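# Fold and tuck the closing strip of a cardboard box

## Task

Complete the box closure: bend the strip along the lid's loose edge down over the front wall and push both of its side tabs into the side walls so the tabs keep the strip in place (a little spring-back is acceptable). The box must end up resting flat on the table on one of its two biggest faces (base or lid), with its walls upright and locked. The tabs must not be pushed into or through the upper edges of the side walls, which is an outright failure. The result must stay in place without the robot holding it, everything must settle soon after you stop, and nothing may be pushed or knocked off the table.

## Robot and tools

Robot: two arms, left_arm and right_arm, each ending in a parallel two-finger gripper. Names are labels only; they do not match left or right in the images.

Frame: one shared scene frame. Origin at table-top height, centred between the arm bases, roughly 5 to 10 cm back from the near table edge. +x points out across the table, +z points up, and left_arm sits on the +y side. Positions are metres; orientations are quaternions written w first (qw, qx, qy, qz). On each gripper, the fingers extend along its own +z and close along its own y. The reported end-effector point lies between the finger pads, about 1 cm short of the tips. Reported hand positions may be slightly wrong, worse at long reach.

Row format (used by both motion tools): one flat list of 16 numbers covering both arms, even if only one moves: x, y, z, qw, qx, qy, qz, opening for left_arm, then the same eight for right_arm. x, y, z and the quaternion are an absolute target pose in the scene frame, not an offset. Opening runs from -1 (closed) to +1 (fully open, 0.094 m).

execute_actions(actions): a list of up to 15 actions; each action is a list of up to 15 rows, one row per 1/30 s step. If fewer than 15 rows are given, the last row is repeated to fill 15 steps. An empty list just returns state and images. An action is rejected for both arms if any target lies over 0.6 m from that gripper's current position along any of the gripper's own axes; if the first action fails this, or any action is malformed, nothing at all runs. Every step, the commanded pose is clamped to within 70 mm and 16 degrees of the measured pose, so far targets need several actions; after an action the arm goes at most to its last clamped pose. Position wins over orientation when both cannot be met. To hold an orientation, repeat the same quaternion in every row instead of copying the drifting reported one.

move(target, speed, blocking): target is one 16-number row as above (absolute poses). Each gripper travels a straight line toward its pose, paths ending together, lasting 0.5 to 10 s (cut off at 10 s). speed is top path speed in m/s, 0.002 to 0.5, default 0.25; rotation limited to twice that in rad/s. Openings are sent at the start. Paths do not avoid obstacles or the other arm, and grippers can lag, stray or overshoot speed, especially with a straight arm. Faster moves and targets set deeper past a contact hit and press harder. With blocking=false you get a result after 0.5 s while motion continues; other moves and execute_actions are refused until a result shows it ended (use wait or stop). The result adds a move: line: the ending (done, off_target, moving, held, fault) and limits (paced = the pose was clipped; held = a check blocked steps, after which the arm may jump faster), plus each gripper's distance from its target. If only one arm is named, the other finished at rest.

wait(seconds): 0 to 10; lets the sim run with last commands held; returns early if a running move ends.

stop(): brakes a running move; needs room, more when fast; fingers keep moving.

zoom_image(camera, region): camera is cam_high, cam_low, cam_left_wrist or cam_right_wrist (all 504x504); region [x0, y0, x1, y1] in image pixels from the top-left, at most 504 by 504.

finished_scene(scene): ends the current scene (give its number) once the robot has held the last command; irreversible. Replying without a tool call also ends things.

Results: a state line per arm (position and quaternion), Hand target lines (where the controller is now driving), Joint positions (last value = measured opening in metres), joint torques (offset, noisy, nonzero in free air), grip_measured (opening on the command scale, each gripper off by up to about 1 mm), and images from the four cameras. A "pose unreachable" line means the clearance check altered or blocked that arm's command. FAULT or OVER-TEMPERATURE FAULT lines report arm stops. MOTOR HOT warns from 75 °C; 90 °C stops the arm for 10 s; 100 °C makes the arm go limp and drop.

Practical notes: joint friction can leave the gripper up to about 31 mm off, and tiny commands may not move it. Joint ranges (rad): waist -2.618 to 3.054, shoulder 0.000 to 3.142, elbow 0.000 to 3.142, wrist pitch -1.571 to 1.571, wrist yaw -1.571 to 1.571, wrist roll -2.094 to 2.094. To grip, command about 0.03 below grip_measured (less for lighter); pad force limit is roughly 50 to 62 N, lower for parts thinner than 2 mm. For an arm meant to stay still, resend its full last reported pose and intended opening each call. An arm blocked by an object keeps pushing until given a new command. The bar and plate behind the bases can stand up to about 3 cm above the table with no warning on contact. Avoid arm-to-arm collisions, hard presses, slams, drops, and anything leaving the table; press flaps gently so they do not crush the wall edges. Holding loads heats motors even while idle.

Each tool is called by a JSON object that holds its "method" and its "body".

## Session

{"method": "execute_actions", "body": {"actions": []}}

Scene clock: 0.00 s.
left_arm: end_effector_position=(+0.3842, +0.3147, +0.3939) grip_measured=+1.000 end_effector_quat_wxyz=(+0.696, +0.026, +0.718, +0.002) | right_arm: end_effector_position=(+0.3944, -0.3551, +0.4163) grip_measured=+1.000 end_effector_quat_wxyz=(+0.707, +0.016, +0.707, -0.029)
Joint positions: left_arm=[ 0.017  1.06   1.036  0.012  0.012 -0.007  0.094] | right_arm=[-0.009  1.054  1.06   0.014 -0.005 -0.007  0.094]
Joint velocities: left_arm=[-0.007 -0.002  0.012 -0.051  0.051  0.007  0.   ] | right_arm=[ 0.012 -0.017 -0.007 -0.066 -0.007 -0.051  0.   ]
Joint torques (N m, as the arm reports them, + toward a larger angle): no reading
Motor temperatures (°C, as the motors report them): left_arm=[27 25 27 28 26 26] | right_arm=[27 25 27 28 27 27]
Hand target (left_arm): +0.384, +0.315, +0.394; +0.696, +0.026, +0.718, +0.002
Hand target (right_arm): +0.394, -0.355, +0.416; +0.707, +0.016, +0.707, -0.029

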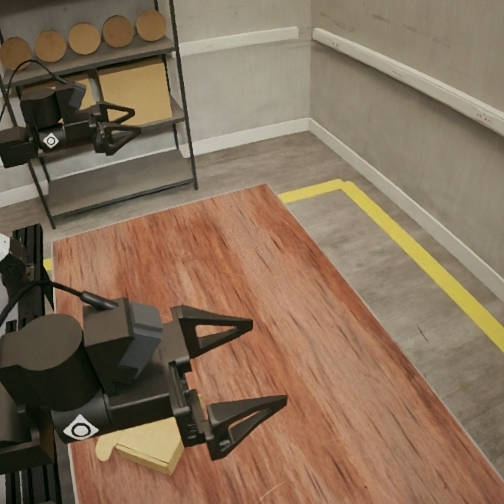

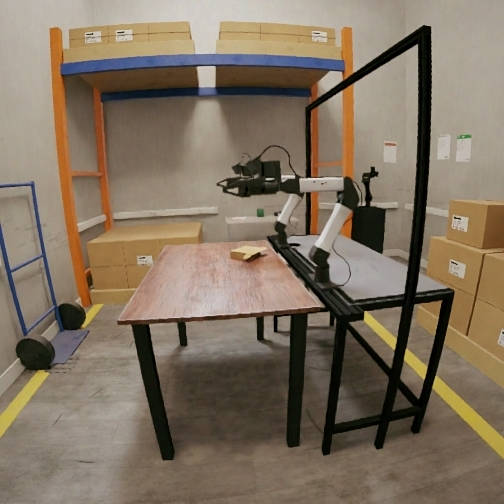

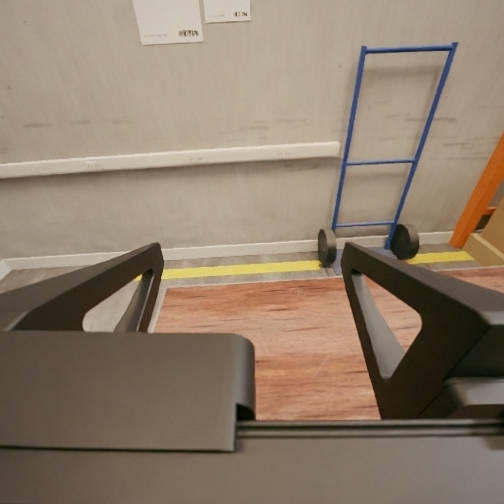

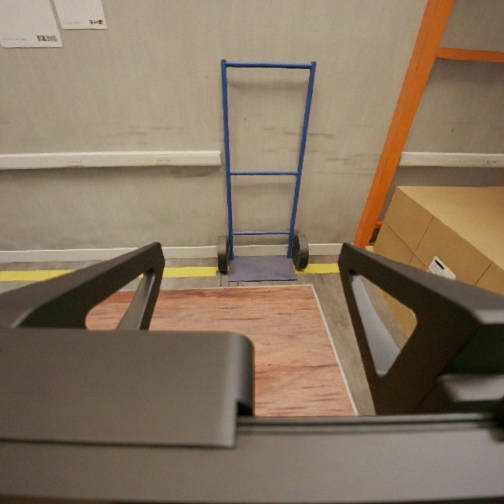

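{"method": "move", "body": {"target": [0.33,-0.05,0.3,0,0,1,0,1, 0.15,-0.55,0.25,0.5,0.5,0.5,-0.5,1]}}

Scene clock: 8.80 s.
left_arm: end_effector_position=(+0.3287, -0.0522, +0.2954) grip_measured=+1.000 end_effector_quat_wxyz=(+0.215, +0.016, +0.953, -0.212) | right_arm: end_effector_position=(+0.1521, -0.5473, +0.2625) grip_measured=+1.000 end_effector_quat_wxyz=(+0.516, +0.502, +0.493, -0.488)
Joint positions: left_arm=[-0.83   2.241  2.834 -1.505 -0.029 -0.832  0.094] | right_arm=[-0.251  0.713  0.324  0.387  1.242  0.056  0.094]
Joint velocities: left_arm=[ 0.007 -0.007 -0.022  0.037  0.037 -0.022  0.   ] | right_arm=[ 0.012 -0.007  0.007 -0.037 -0.007  0.051  0.   ]
Joint torques (N m, as the arm reports them, + toward a larger angle): left_arm=[  0.31 -11.06   7.     1.54   0.02  -0.12] | right_arm=[-0.92  0.73  6.13  1.81  0.05 -0.02]
Motor temperatures (°C, as the motors report them): left_arm=[27 26 28 30 26 26] | right_arm=[27 25 29 31 27 27]
Hand target (left_arm): +0.333, -0.053, +0.298; +0.216, +0.009, +0.950, -0.223
Hand target (right_arm): +0.149, -0.549, +0.248; +0.497, +0.499, +0.503, -0.501
Off the commanded pose (left_arm): 0.005 m, 35 deg; orientation clipped at the last step of the last action.
Off the commanded pose (right_arm): 0.013 m, 2 deg.
elbow stopped short (left arm): the move would have taken joint 3 (elbow) straighter than the controller allows; a more bent joint 3 avoids this.
move: off_target (left_arm, right_arm); limits=paced
camera_calibration (this result's frames):
cam_left_wrist: T_world_to_cam=[[-0.129932, -0.910376, 0.392853, -0.120811], [-0.970415, 0.198077, 0.138059, 0.294851], [-0.2035, -0.363292, -0.909179, 0.438904], [0, 0, 0, 1]] pos_world=[0.359747, -0.00893588, 0.405797]
cam_right_wrist: T_world_to_cam=[[-0.999253, -0.0250012, -0.0294515, 0.142883], [0.00943959, 0.581235, -0.813681, 0.538311], [0.0374612, -0.813352, -0.580565, -0.172788], [0, 0, 0, 1]] pos_world=[0.144168, -0.449851, 0.341907]

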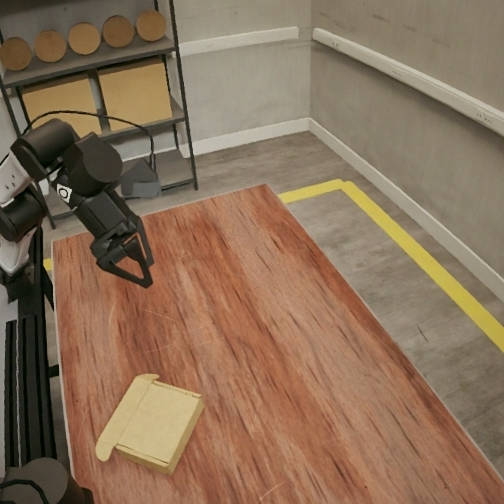

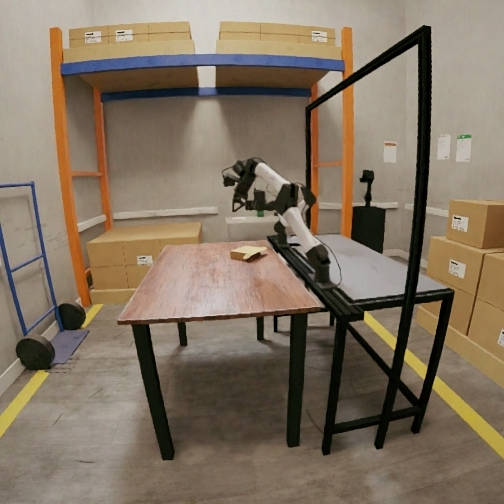

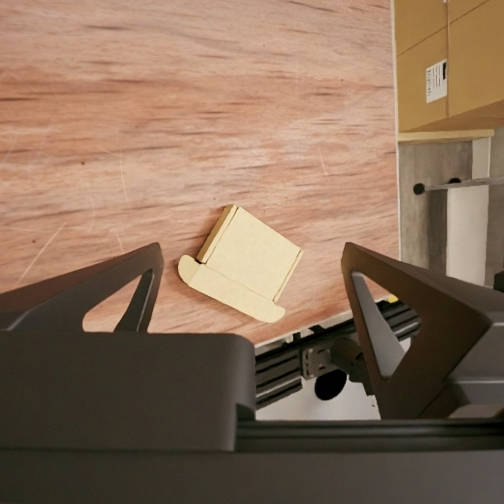

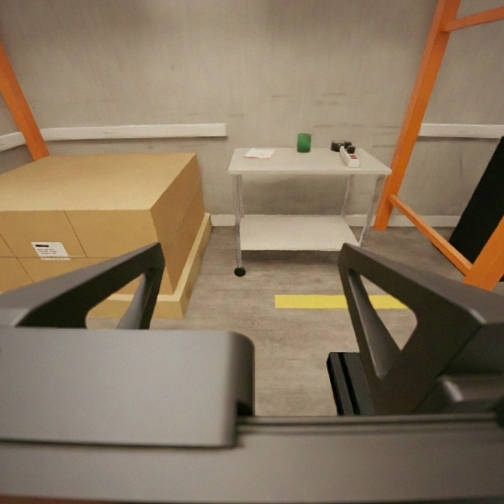

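{"method": "zoom_image", "body": {"camera": "cam_high", "region": [80, 355, 220, 495]}}

{"method": "zoom_image", "body": {"camera": "cam_left_wrist", "region": [170, 190, 320, 340]}}

{"method": "zoom_image", "body": {"camera": "cam_low", "region": [215, 225, 285, 275]}}

Region (80, 355, 220, 495) of cam_high's 504x504 image, scaled by 3.600, with more detail than that image has.

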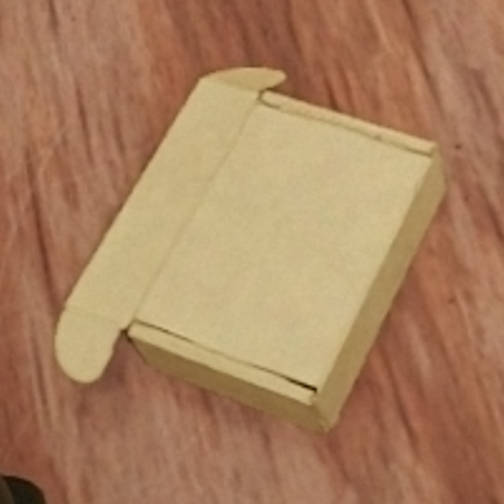

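Region (170, 190, 320, 340) of cam_left_wrist's 504x504 image, scaled by 3.360, with more detail than that image has.

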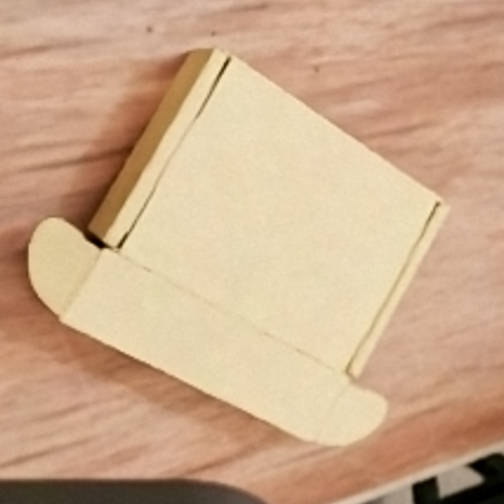

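Region (215, 225, 285, 275) of cam_low's 504x504 image, scaled by 7.200, with more detail than that image has; it fills the top 360 rows of this view, and the rest is white.

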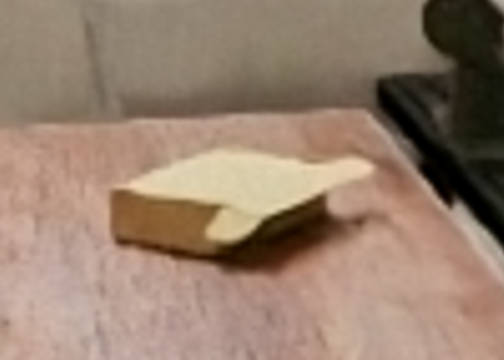

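{"method": "move", "body": {"target": [0.25,0.25,0.2,0,0,1,0,1, 0.195,-0.26,0.12,0,-0.419,0.908,0,0.3]}}

{"method": "move", "body": {"target": [0.25,0.25,0.2,0,0,1,0,1, 0.195,-0.26,0.028,0,-0.419,0.908,0,0.3], "speed": 0.1}}

Scene clock: 51.33 s.
left_arm: end_effector_position=(+0.2533, +0.2433, +0.2002) grip_measured=+1.000 end_effector_quat_wxyz=(+0.016, -0.002, +1.000, -0.016) | right_arm: end_effector_position=(+0.1991, -0.2598, +0.1127) grip_measured=+0.302 end_effector_quat_wxyz=(+0.007, -0.415, +0.910, +0.001)
Joint positions: left_arm=[-0.266  1.537  1.579 -1.541  0.059 -0.313  0.094] | right_arm=[ 0.422  1.276  0.966 -1.225 -0.006 -0.494  0.061]
Joint velocities: left_arm=[ 0.012  0.012 -0.007  0.037 -0.007  0.007  0.   ] | right_arm=[-0.007  0.007  0.007 -0.051 -0.051 -0.022 -0.   ]
Joint torques (N m, as the arm reports them, + toward a larger angle): left_arm=[ 0.44 -8.08  5.21  0.32 -0.13 -0.03] | right_arm=[-0.15 -2.72  8.97  0.4  -0.14 -0.03]
Motor temperatures (°C, as the motors report them): left_arm=[27 39 31 32 26 26] | right_arm=[27 25 32 34 27 27]
Hand target (left_arm): +0.245, +0.251, +0.202; +0.013, -0.004, +1.000, -0.008
Hand target (right_arm): +0.201, -0.257, +0.117; +0.006, -0.420, +0.907, +0.007
Off the commanded pose (left_arm): 0.007 m, 3 deg.
Off the commanded pose (right_arm): 0.008 m, 1 deg.
joint sent to its limit (left arm) — the command would take joint 4 (wrist pitch) past its lower limit, so that joint was sent only as far as its limit.
move: off_target (left_arm)
camera_calibration (this result's frames):
cam_left_wrist: T_world_to_cam=[[-0.0047627, -0.999537, 0.0300545, 0.238439], [-0.829695, 0.0207266, 0.557833, 0.0996686], [-0.558197, -0.0222792, -0.829409, 0.435294], [0, 0, 0, 1]] pos_world=[0.32681, 0.245961, 0.298272]
cam_right_wrist: T_world_to_cam=[[0.759802, -0.650151, -0.0023993, -0.323069], [-0.529955, -0.621464, 0.577001, -0.112907], [-0.376629, -0.437135, -0.81674, 0.179134], [0, 0, 0, 1]] pos_world=[0.2531, -0.201906, 0.210678]

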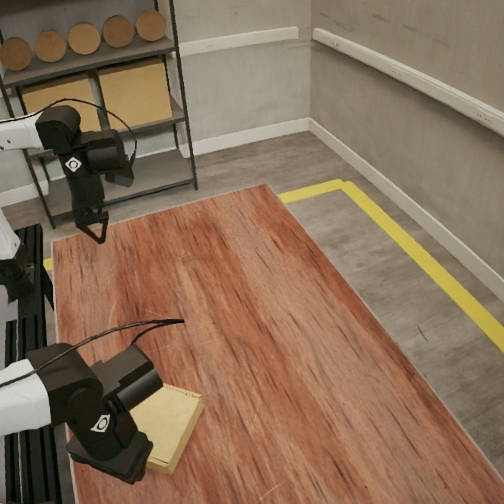

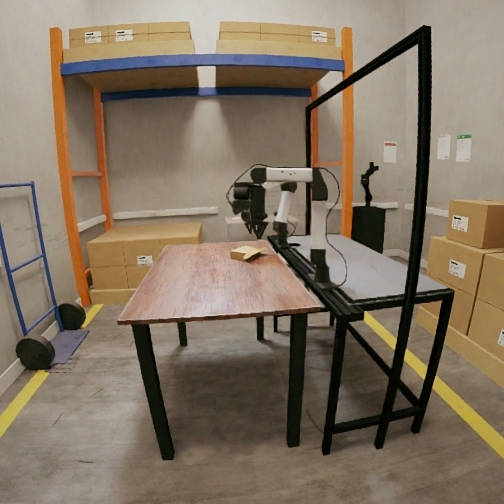

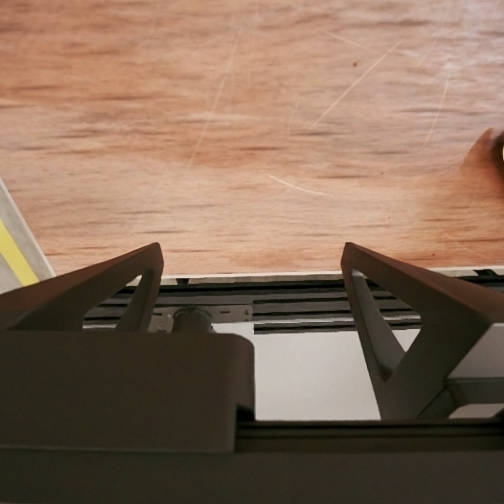

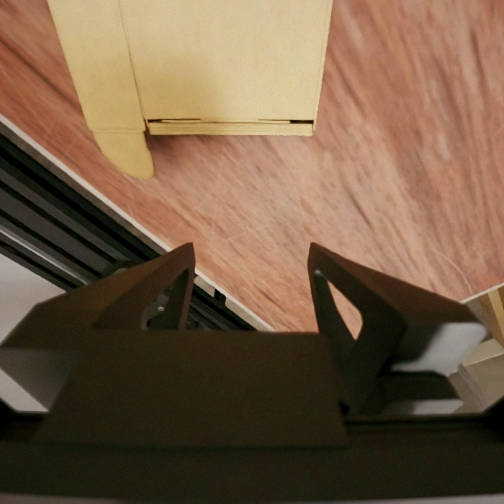

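Scene clock: 52.77 s.
left_arm: end_effector_position=(+0.2536, +0.2445, +0.2002) grip_measured=+1.000 end_effector_quat_wxyz=(+0.018, +0.001, +1.000, -0.012) | right_arm: end_effector_position=(+0.2043, -0.2581, +0.0373) grip_measured=+0.302 end_effector_quat_wxyz=(+0.017, -0.415, +0.909, +0.001)
Joint positions: left_arm=[-0.266  1.537  1.579 -1.541  0.052 -0.306  0.094] | right_arm=[ 0.422  1.36   0.718 -0.873 -0.006 -0.494  0.061]
Joint velocities: left_arm=[ 0.012 -0.012  0.007  0.037 -0.022 -0.007  0.   ] | right_arm=[-0.002 -0.002 -0.012  0.007 -0.022  0.022 -0.   ]
Joint torques (N m, as the arm reports them, + toward a larger angle): left_arm=[ 0.18 -6.28  6.22  0.32 -0.12 -0.04] | right_arm=[ 0.71 -3.16  4.7   0.64 -0.03  0.08]
Motor temperatures (°C, as the motors report them): left_arm=[27 39 31 31 26 26] | right_arm=[27 25 32 33 27 27]
Hand target (left_arm): +0.250, +0.250, +0.200; +0.010, -0.000, +1.000, -0.003
Hand target (right_arm): +0.195, -0.260, +0.028; +0.000, -0.419, +0.908, +0.000
Off the commanded pose (left_arm): 0.007 m, 2 deg.
Off the commanded pose (right_arm): 0.013 m, 2 deg.
joint sent to its limit (left arm) — the command would take joint 4 (wrist pitch) past its lower limit, so that joint was sent only as far as its limit.
move: off_target (right_arm)
camera_calibration (this result's frames):
cam_left_wrist: T_world_to_cam=[[-0.0113884, -0.999673, 0.0229039, 0.242773], [-0.830882, 0.0222044, 0.556006, 0.100275], [-0.556332, -0.0126984, -0.830863, 0.43299], [0, 0, 0, 1]] pos_world=[0.326968, 0.245966, 0.298442]
cam_right_wrist: T_world_to_cam=[[0.759788, -0.650131, 0.00729436, -0.326368], [-0.540692, -0.62558, 0.562407, -0.0639326], [-0.361075, -0.431254, -0.826829, 0.119001], [0, 0, 0, 1]] pos_world=[0.256371, -0.200858, 0.13673]

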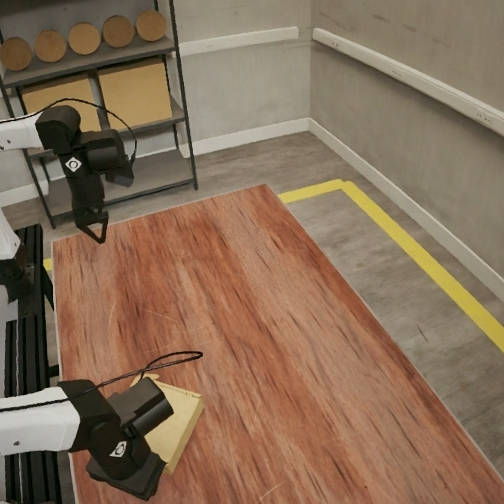

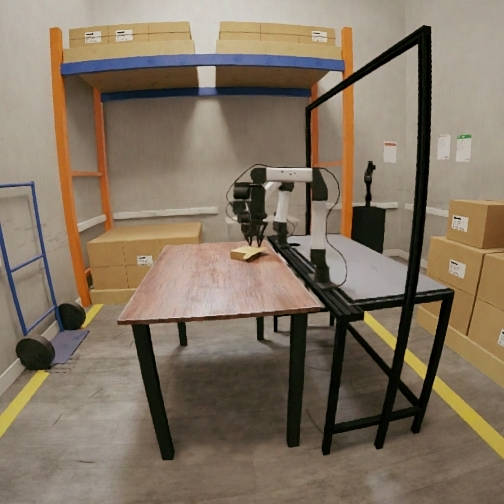

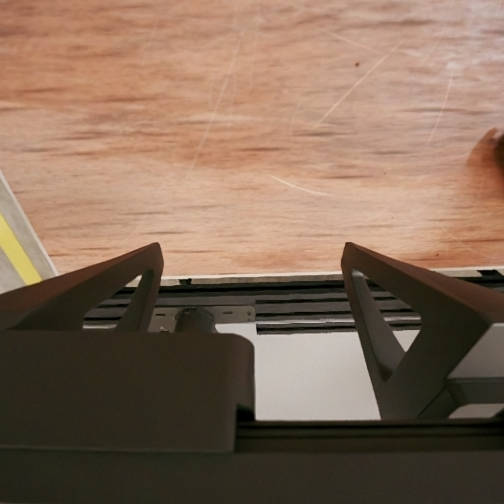

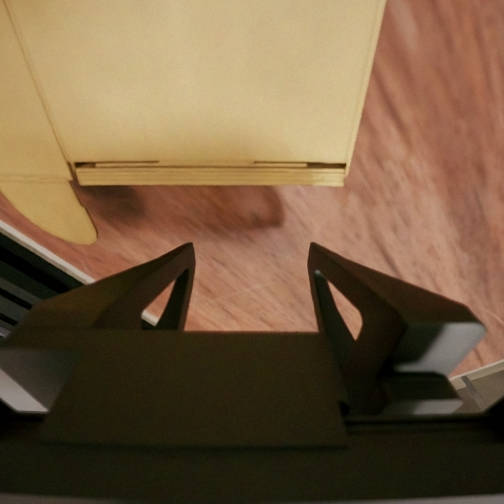

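{"method": "move", "body": {"target": [0.25,0.25,0.2,0,0,1,0,1, 0.265,-0.175,0.022,0,-0.5,0.866,0,0.3], "speed": 0.06}}

{"method": "move", "body": {"target": [0.25,0.25,0.2,0,0,1,0,1, 0.315,-0.085,0.022,0,-0.707,0.707,0,0.3], "speed": 0.06}}

Scene clock: 58.67 s.
left_arm: end_effector_position=(+0.2537, +0.2445, +0.2002) grip_measured=+1.000 end_effector_quat_wxyz=(+0.018, +0.001, +1.000, -0.012) | right_arm: end_effector_position=(+0.2601, -0.1794, +0.0205) grip_measured=+0.302 end_effector_quat_wxyz=(-0.003, -0.493, +0.870, +0.004)
Joint positions: left_arm=[-0.266  1.537  1.579 -1.541  0.051 -0.306  0.094] | right_arm=[ 0.604  1.752  1.04  -0.842 -0.006 -0.485  0.061]
Joint velocities: left_arm=[-0.007  0.022 -0.007 -0.007 -0.007  0.037  0.   ] | right_arm=[ 0.002 -0.007 -0.007 -0.037 -0.051 -0.051 -0.002]
Joint torques (N m, as the arm reports them, + toward a larger angle): left_arm=[ 0.21 -6.27  6.22  0.32 -0.13 -0.04] | right_arm=[ 0.64 -6.25  8.14  0.46 -0.01 -0.06]
Motor temperatures (°C, as the motors report them): left_arm=[27 38 32 31 26 26] | right_arm=[27 25 32 33 27 27]
Hand target (left_arm): +0.250, +0.250, +0.200; +0.010, -0.000, +1.000, -0.003
Hand target (right_arm): +0.265, -0.174, +0.021; -0.000, -0.500, +0.866, +0.002
Off the commanded pose (left_arm): 0.007 m, 2 deg.
Off the commanded pose (right_arm): 0.007 m, 1 deg.
joint sent to its limit (left arm) — the command would take joint 4 (wrist pitch) past its lower limit, so that joint was sent only as far as its limit.
move: done
camera_calibration (this result's frames):
cam_left_wrist: T_world_to_cam=[[-0.0117568, -0.999677, 0.022526, 0.243006], [-0.830943, 0.0222988, 0.555911, 0.100302], [-0.556233, -0.0121821, -0.830937, 0.432865], [0, 0, 0, 1]] pos_world=[0.326976, 0.245964, 0.298451]
cam_right_wrist: T_world_to_cam=[[0.860863, -0.50861, -0.0152136, -0.317917], [-0.403179, -0.700042, 0.589396, -0.0247296], [-0.310423, -0.501255, -0.807701, 0.133067], [0, 0, 0, 1]] pos_world=[0.305019, -0.112307, 0.117217]

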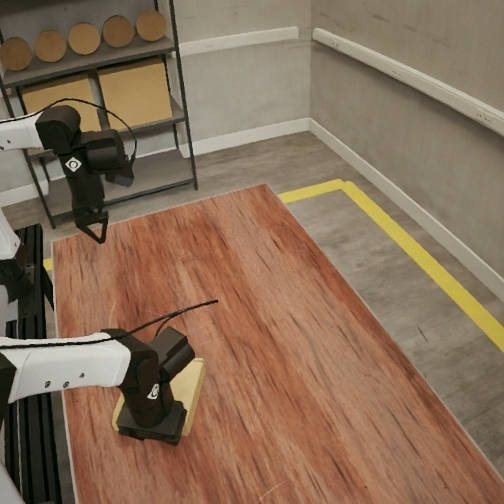

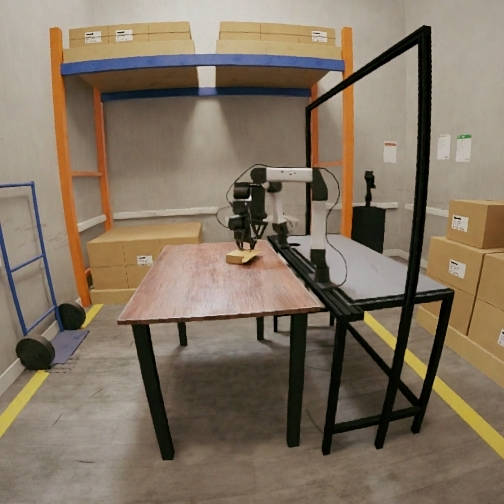

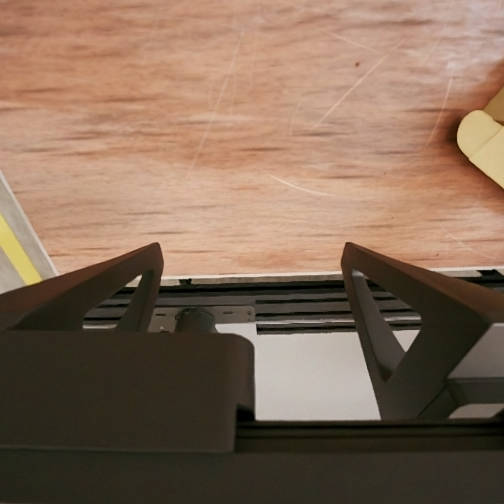

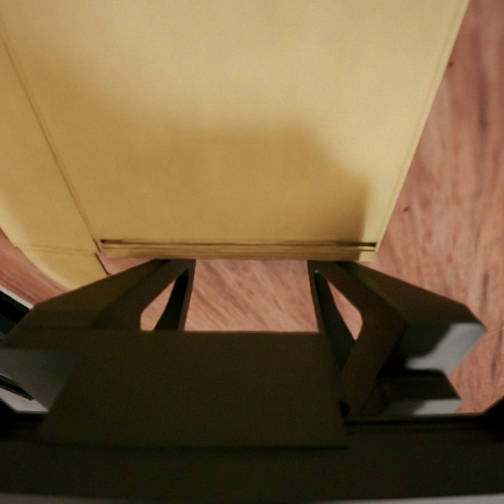

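Scene clock: 63.43 s.
left_arm: end_effector_position=(+0.2537, +0.2445, +0.2002) grip_measured=+1.000 end_effector_quat_wxyz=(+0.018, +0.001, +1.000, -0.012) | right_arm: end_effector_position=(+0.3147, -0.0886, +0.0230) grip_measured=+0.302 end_effector_quat_wxyz=(-0.006, +0.700, -0.714, -0.003)
Joint positions: left_arm=[-0.266  1.537  1.579 -1.541  0.051 -0.306  0.094] | right_arm=[ 0.731  2.072  1.499 -0.966 -0.003 -0.879  0.061]
Joint velocities: left_arm=[-0.007 -0.007 -0.012 -0.051 -0.007  0.022  0.   ] | right_arm=[-0.007 -0.012  0.012  0.007  0.007 -0.066  0.001]
Joint torques (N m, as the arm reports them, + toward a larger angle): left_arm=[ 0.18 -6.27  6.22  0.34 -0.12 -0.04] | right_arm=[ 0.79 -9.01  8.46  0.32 -0.03  0.02]
Motor temperatures (°C, as the motors report them): left_arm=[27 37 32 30 26 26] | right_arm=[27 26 32 32 27 27]
Hand target (left_arm): +0.250, +0.250, +0.200; +0.010, -0.000, +1.000, -0.003
Hand target (right_arm): +0.315, -0.085, +0.021; -0.000, +0.707, -0.707, -0.001
Off the commanded pose (left_arm): 0.007 m, 2 deg.
Off the commanded pose (right_arm): 0.004 m, 1 deg.
joint sent to its limit (left arm) — the command would take joint 4 (wrist pitch) past its lower limit, so that joint was sent only as far as its limit.
move: done
camera_calibration (this result's frames):
cam_left_wrist: T_world_to_cam=[[-0.0117568, -0.999677, 0.022526, 0.243006], [-0.830943, 0.0222988, 0.555911, 0.100302], [-0.556233, -0.0121821, -0.830937, 0.432865], [0, 0, 0, 1]] pos_world=[0.326976, 0.245964, 0.298451]
cam_right_wrist: T_world_to_cam=[[0.999904, -0.0136396, -0.00239315, -0.318954], [-0.00974612, -0.815908, 0.5781, -0.0744803], [-0.00983765, -0.578021, -0.815963, 0.0963072], [0, 0, 0, 1]] pos_world=[0.319145, -0.00945191, 0.120877]

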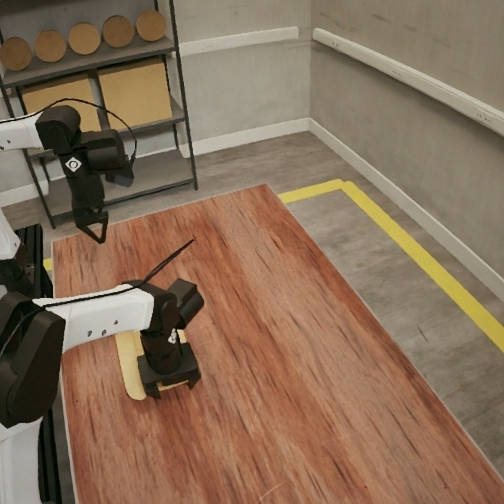

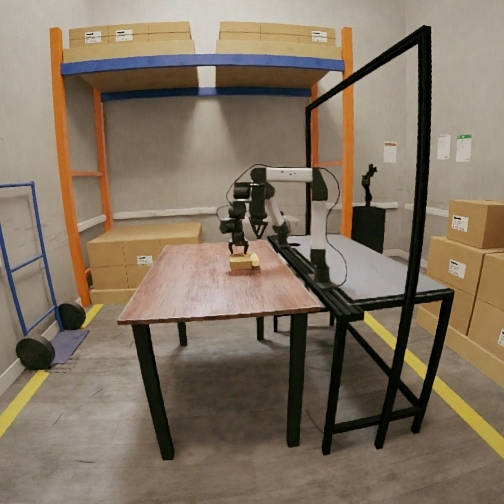

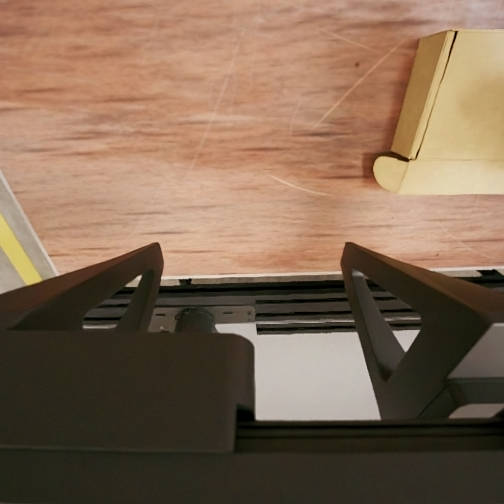

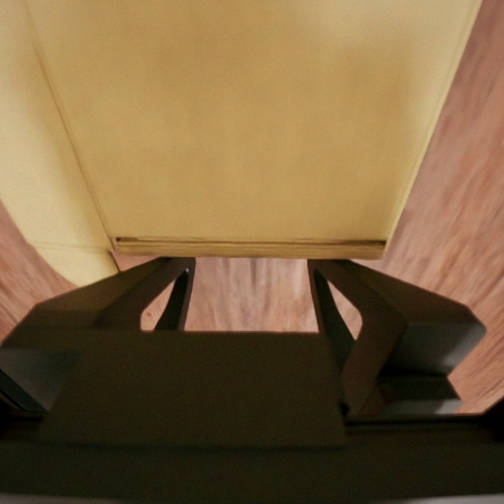

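{"method": "move", "body": {"target": [0.17,0.08,0.07,0.57,0.1,0.81,-0.07,1, 0.315,-0.13,0.03,0,-0.707,0.707,0,0.3], "speed": 0.15}}

Scene clock: 72.80 s.
left_arm: end_effector_position=(+0.1720, +0.0763, +0.0780) grip_measured=+1.000 end_effector_quat_wxyz=(+0.570, +0.098, +0.812, -0.083) | right_arm: end_effector_position=(+0.3198, -0.1224, +0.0323) grip_measured=+0.302 end_effector_quat_wxyz=(-0.007, +0.707, -0.707, -0.001)
Joint positions: left_arm=[-1.444  1.477  0.403  0.336 -1.094 -0.745  0.094] | right_arm=[ 0.653  2.     1.43  -0.966 -0.003 -0.976  0.061]
Joint velocities: left_arm=[-0.012  0.002  0.002  0.066 -0.037 -0.037  0.   ] | right_arm=[-0.002  0.002 -0.017  0.022  0.051 -0.022  0.   ]
Joint torques (N m, as the arm reports them, + toward a larger angle): left_arm=[-0.97 -3.29  4.39  1.49 -0.41 -0.02] | right_arm=[ -0.64 -10.52   4.64   0.55   0.01  -0.02]
Motor temperatures (°C, as the motors report them): left_arm=[27 36 32 31 26 26] | right_arm=[27 29 33 31 27 27]
Hand target (left_arm): +0.171, +0.082, +0.070; +0.571, +0.109, +0.811, -0.068
Hand target (right_arm): +0.315, -0.130, +0.030; +0.000, +0.707, -0.707, +0.001
Off the commanded pose (left_arm): 0.009 m, 1 deg.
Off the commanded pose (right_arm): 0.009 m, 1 deg.
move: done
camera_calibration (this result's frames):
cam_left_wrist: T_world_to_cam=[[-0.255971, -0.966591, 0.013462, 0.116813], [-0.798529, 0.203575, -0.566488, 0.172292], [0.544821, -0.155754, -0.82396, 0.104844], [0, 0, 0, 1]] pos_world=[0.11036, 0.0941661, 0.182416]
cam_right_wrist: T_world_to_cam=[[0.999981, 0.00580929, 0.00227719, -0.322308], [0.00342073, -0.815623, 0.578574, -0.111529], [0.00521843, -0.578555, -0.815627, 0.0796036], [0, 0, 0, 1]] pos_world=[0.322267, -0.0430382, 0.130189]

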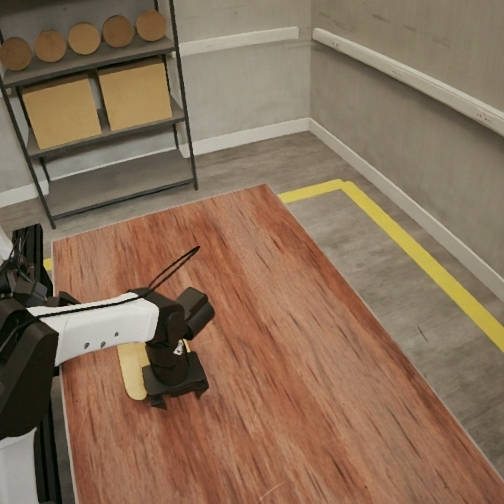

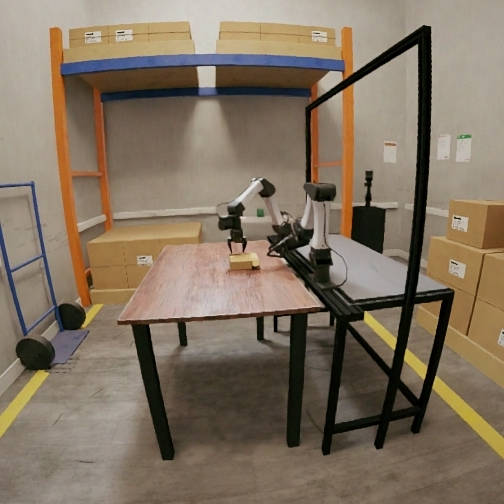

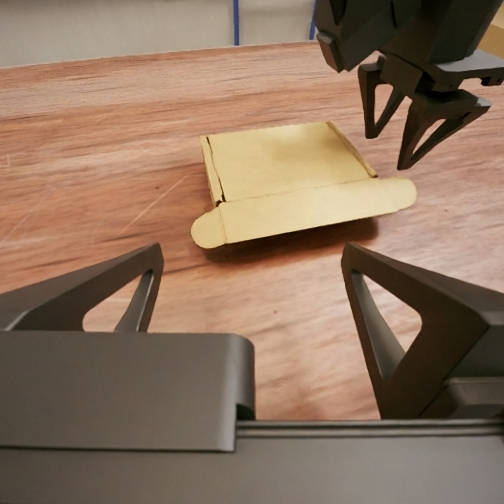

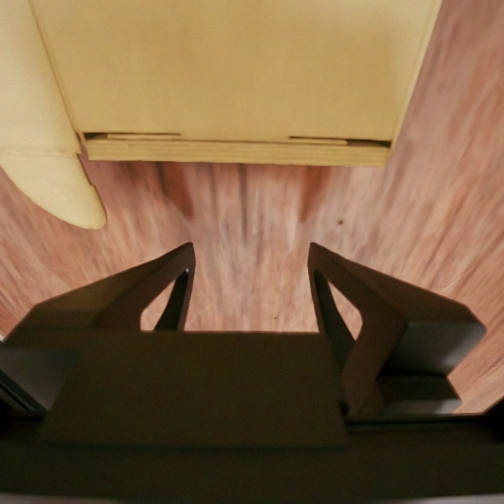

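{"method": "zoom_image", "body": {"camera": "cam_low", "region": [220, 240, 280, 280]}}

{"method": "zoom_image", "body": {"camera": "cam_left_wrist", "region": [180, 110, 430, 270]}}

Region (220, 240, 280, 280) of cam_low's 504x504 image, scaled by 8.400, with more detail than that image has.

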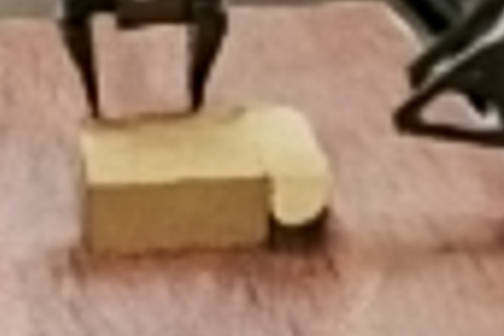

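Region (180, 110, 430, 270) of cam_left_wrist's 504x504 image, scaled by 2.016, with more detail than that image has; it fills the top 323 rows of this view, and the rest is white.

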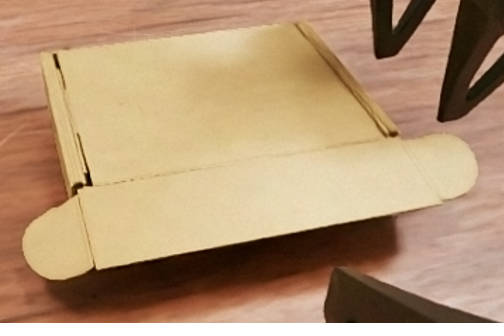

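{"method": "move", "body": {"target": [0.243,0.13,0.11,0,0,0.924,-0.383,-0.36, 0.243,-0.14,0.11,0,0,0.924,0.383,-0.36], "speed": 0.15}}

{"method": "move", "body": {"target": [0.243,0.09,0.066,0,0,0.924,-0.383,-0.36, 0.243,-0.09,0.066,0,0,0.924,0.383,-0.36], "speed": 0.05}}

Scene clock: 92.33 s.
left_arm: end_effector_position=(+0.1653, +0.0824, +0.0557) grip_measured=+0.385 end_effector_quat_wxyz=(+0.538, +0.143, +0.829, -0.060) | right_arm: end_effector_position=(+0.3142, -0.1261, +0.0154) grip_measured=-0.315 end_effector_quat_wxyz=(+0.019, +0.707, -0.707, -0.006)
Joint positions: left_arm=[-1.444  1.489  0.39   0.261 -1.024 -0.742  0.065] | right_arm=[ 0.653  2.046  1.427 -0.969 -0.003 -0.976  0.032]
Joint velocities: left_arm=[-0.002  0.364 -0.349 -2.176  2.234 -0.022 -0.284] | right_arm=[ 0.007  1.219  0.002 -0.081 -0.007 -0.066 -0.272]
Joint torques (N m, as the arm reports them, + toward a larger angle): left_arm=[-0.32  0.02  0.27 -0.04 -0.04 -0.1 ] | right_arm=[-0.14 -0.32  0.13  0.1  -0.01  0.01]
Motor temperatures (°C, as the motors report them): left_arm=[27 33 31 33 26 26] | right_arm=[27 35 32 31 27 27]
Hand target (left_arm): +0.170, +0.078, +0.072; +0.562, +0.111, +0.816, -0.076
Hand target (right_arm): +0.318, -0.124, +0.027; +0.002, +0.707, -0.707, -0.003
Off the commanded pose (left_arm): 0.106 m, 76 deg.
Off the commanded pose (right_arm): 0.119 m, 98 deg.
NO CONTROL: MOTORS OFF. The power of the arms went off during this call, through no command of yours: the arms are limp, and their grippers may let go. This result may show the arms still falling. What the arms strike, push or drop without control is reported as usual and can cost score or fail the task. A move or wait that this ends or prevents says "fault", and your reply's later calls are not run and say "fault stop": those words mean this event, not a fault of the arms. The arms run no command until a result says that a person gave control back. To wait, call execute_actions with no actions, or call wait: whatever seconds a wait asks for, either call returns when control is back, or after at most 30 seconds. The wait uses none of the scene's actions, and its seconds cost nothing.
move: fault (left_arm, right_arm)
camera_calibration (this result's frames):
cam_left_wrist: T_world_to_cam=[[-0.304556, -0.950384, -0.0633646, 0.132251], [-0.818023, 0.295059, -0.493739, 0.144675], [0.487938, -0.0985375, -0.867298, 0.0981993], [0, 0, 0, 1]] pos_world=[0.11071, 0.0926778, 0.16498]
cam_right_wrist: T_world_to_cam=[[0.999111, 0.00535622, -0.0418177, -0.315735], [0.0294671, -0.798099, 0.601806, -0.111098], [-0.0301513, -0.602503, -0.797547, 0.0714715], [0, 0, 0, 1]] pos_world=[0.320883, -0.0439142, 0.110658]

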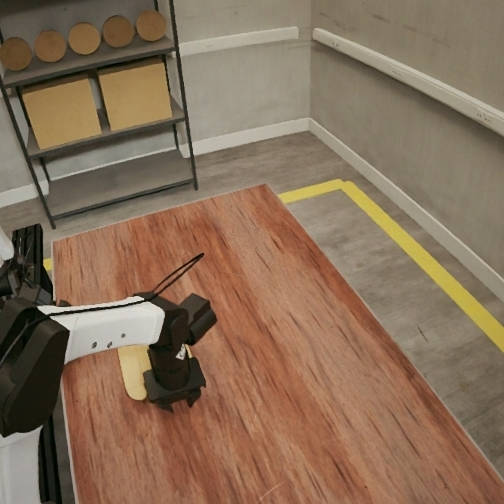

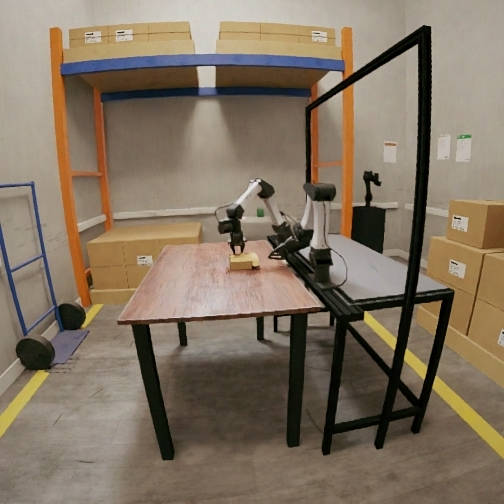

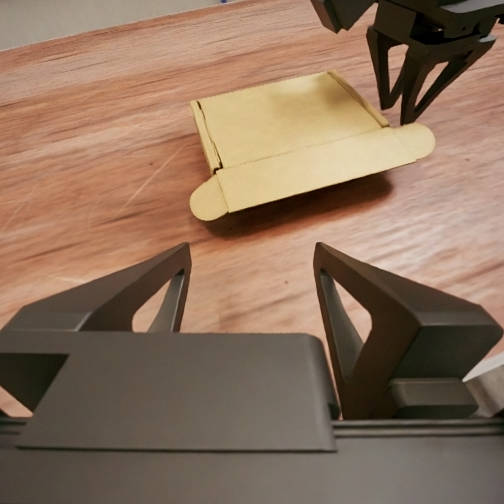

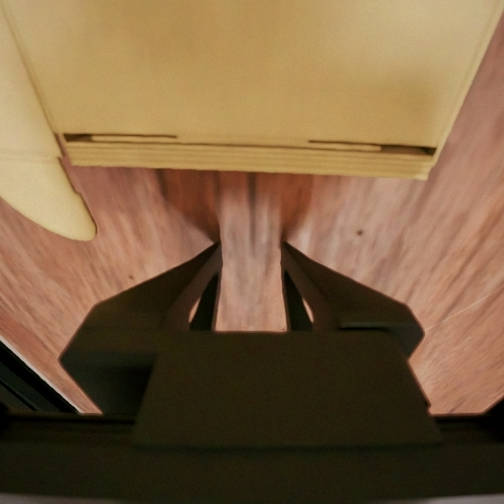

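not run: a fault stop came before this call.

{"method": "wait", "body": {"seconds": 10}}

Scene clock: 119.53 s.
left_arm: end_effector_position=(+0.1683, +0.1797, +0.0122) grip_measured=-0.024 end_effector_quat_wxyz=(+0.600, +0.010, +0.800, -0.003) | right_arm: end_effector_position=(+0.3313, -0.1152, +0.0084) grip_measured=-0.671 end_effector_quat_wxyz=(+0.010, +0.716, -0.698, +0.006)
Joint positions: left_arm=[-1.481  1.741  0.224  0.234 -1.294 -1.313  0.046] | right_arm=[ 0.661  2.108  1.494 -0.953  0.018 -0.995  0.015]
Joint velocities: left_arm=[ 0.002 -0.002  0.002  0.007 -0.081 -0.022  0.   ] | right_arm=[ 0.017  0.017  0.007 -0.022  0.007  0.007  0.   ]
Joint torques (N m, as the arm reports them, + toward a larger angle): left_arm=[-0.42  0.09  0.21 -0.02 -0.03 -0.1 ] | right_arm=[-0.11 -0.1   0.24  0.1  -0.05  0.05]
Motor temperatures (°C, as the motors report them): left_arm=[27 29 30 30 26 26] | right_arm=[27 30 30 30 27 27]
Hand target (left_arm): +0.168, +0.180, +0.012; +0.600, +0.010, +0.800, -0.003
Hand target (right_arm): +0.331, -0.115, +0.008; +0.010, +0.716, -0.698, +0.006
Off the commanded pose (left_arm): 0.133 m, 85 deg.
Off the commanded pose (right_arm): 0.137 m, 100 deg.
NO CONTROL, STILL: no person has given control back yet. Call execute_actions with no actions, or call wait, again.
ARM HIT: the left arm struck itself hard. The hit stopped nothing, but it can cost score.
wait: 0.00 of 10 s (a fault stop came first)
camera_calibration (this result's frames):
cam_left_wrist: T_world_to_cam=[[-0.0210106, -0.999643, -0.0165172, 0.183461], [-0.788571, 0.0267255, -0.614363, 0.141664], [0.614585, 0.00011684, -0.788851, 0.0286284], [0, 0, 0, 1]] pos_world=[0.0979725, 0.179606, 0.112647]
cam_right_wrist: T_world_to_cam=[[0.99942, 0.0316865, -0.0124721, -0.330419], [0.032762, -0.794836, 0.60594, -0.0994361], [0.00928682, -0.605997, -0.795413, 0.0594078], [0, 0, 0, 1]] pos_world=[0.332933, -0.0325646, 0.103385]

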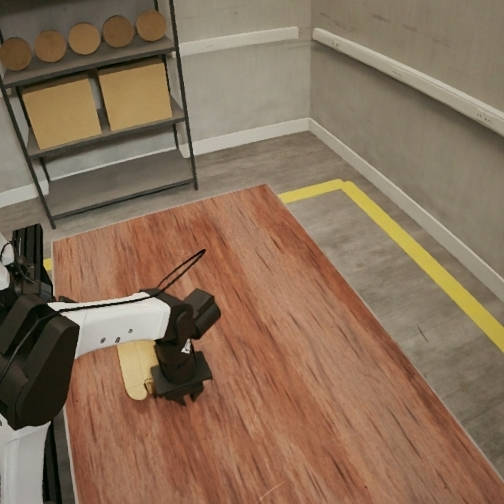

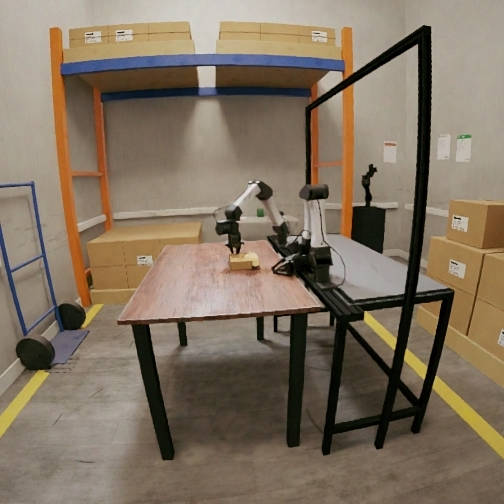

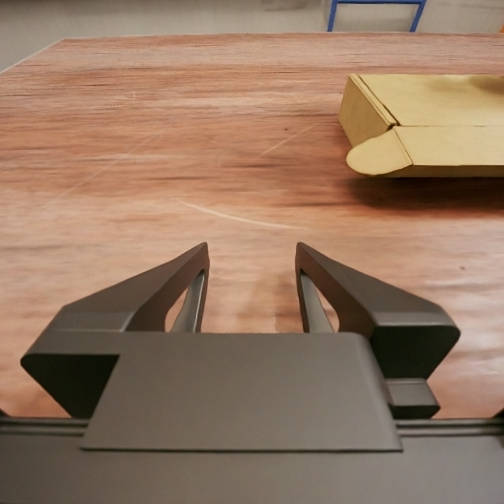

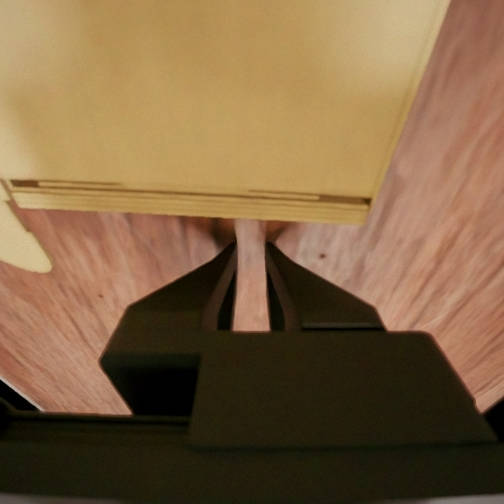

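{"method": "wait", "body": {"seconds": 10}}

Scene clock: 147.17 s.
left_arm: end_effector_position=(+0.1683, +0.1797, +0.0122) grip_measured=-0.024 end_effector_quat_wxyz=(+0.600, +0.010, +0.800, -0.003) | right_arm: end_effector_position=(+0.3313, -0.1152, +0.0084) grip_measured=-0.671 end_effector_quat_wxyz=(+0.010, +0.716, -0.698, +0.006)
Joint positions: left_arm=[-1.481  1.741  0.224  0.234 -1.294 -1.313  0.046] | right_arm=[ 0.661  2.108  1.494 -0.953  0.018 -0.995  0.015]
Joint velocities: left_arm=[-0.037 -0.007 -0.012 -0.007  0.051  0.022 -0.001] | right_arm=[-0.002 -0.002  0.002  0.022 -0.037 -0.066  0.   ]
Joint torques (N m, as the arm reports them, + toward a larger angle): left_arm=[-0.4   0.07  0.19 -0.02 -0.02 -0.11] | right_arm=[-0.1  -0.12  0.24  0.11 -0.02  0.01]
Motor temperatures (°C, as the motors report them): left_arm=[27 28 29 30 26 26] | right_arm=[27 28 29 30 27 27]
Hand target (left_arm): +0.168, +0.180, +0.012; +0.600, +0.010, +0.800, -0.003
Hand target (right_arm): +0.331, -0.115, +0.008; +0.010, +0.716, -0.698, +0.006
Off the commanded pose (left_arm): 0.133 m, 85 deg.
Off the commanded pose (right_arm): 0.137 m, 100 deg.
NO CONTROL, STILL: no person has given control back yet. Call execute_actions with no actions, or call wait, again.
wait: 0.00 of 10 s (a fault stop came first)
camera_calibration (this result's frames):
cam_left_wrist: T_world_to_cam=[[-0.0210106, -0.999643, -0.0165172, 0.183461], [-0.788571, 0.0267255, -0.614363, 0.141664], [0.614585, 0.00011684, -0.788851, 0.0286284], [0, 0, 0, 1]] pos_world=[0.0979725, 0.179606, 0.112647]
cam_right_wrist: T_world_to_cam=[[0.99942, 0.0316865, -0.0124721, -0.330419], [0.032762, -0.794836, 0.60594, -0.0994361], [0.00928682, -0.605997, -0.795413, 0.0594078], [0, 0, 0, 1]] pos_world=[0.332933, -0.0325646, 0.103385]

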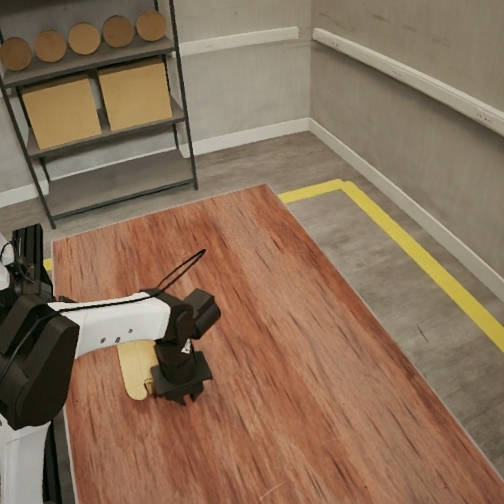

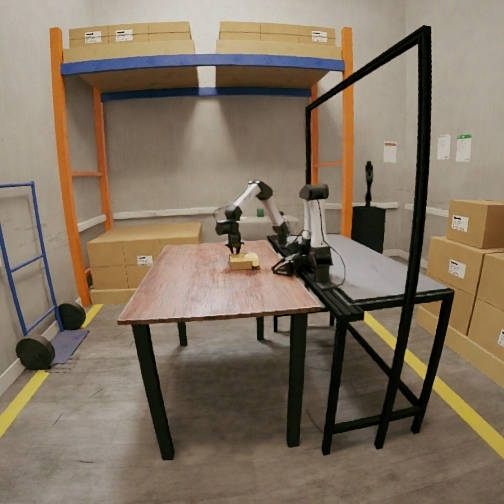

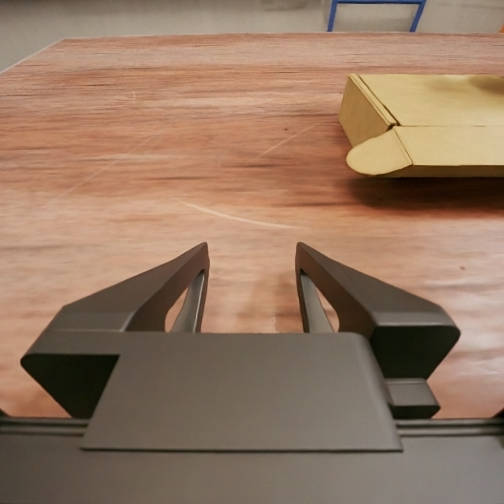

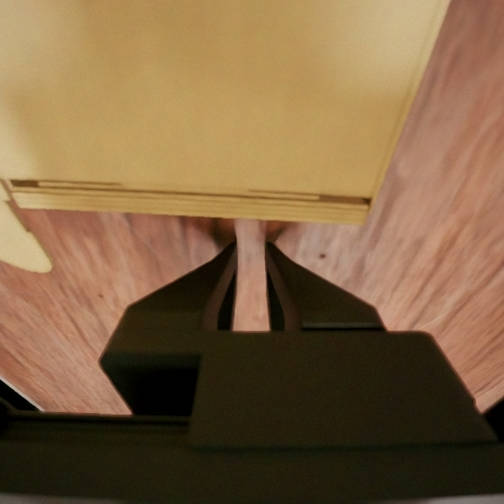

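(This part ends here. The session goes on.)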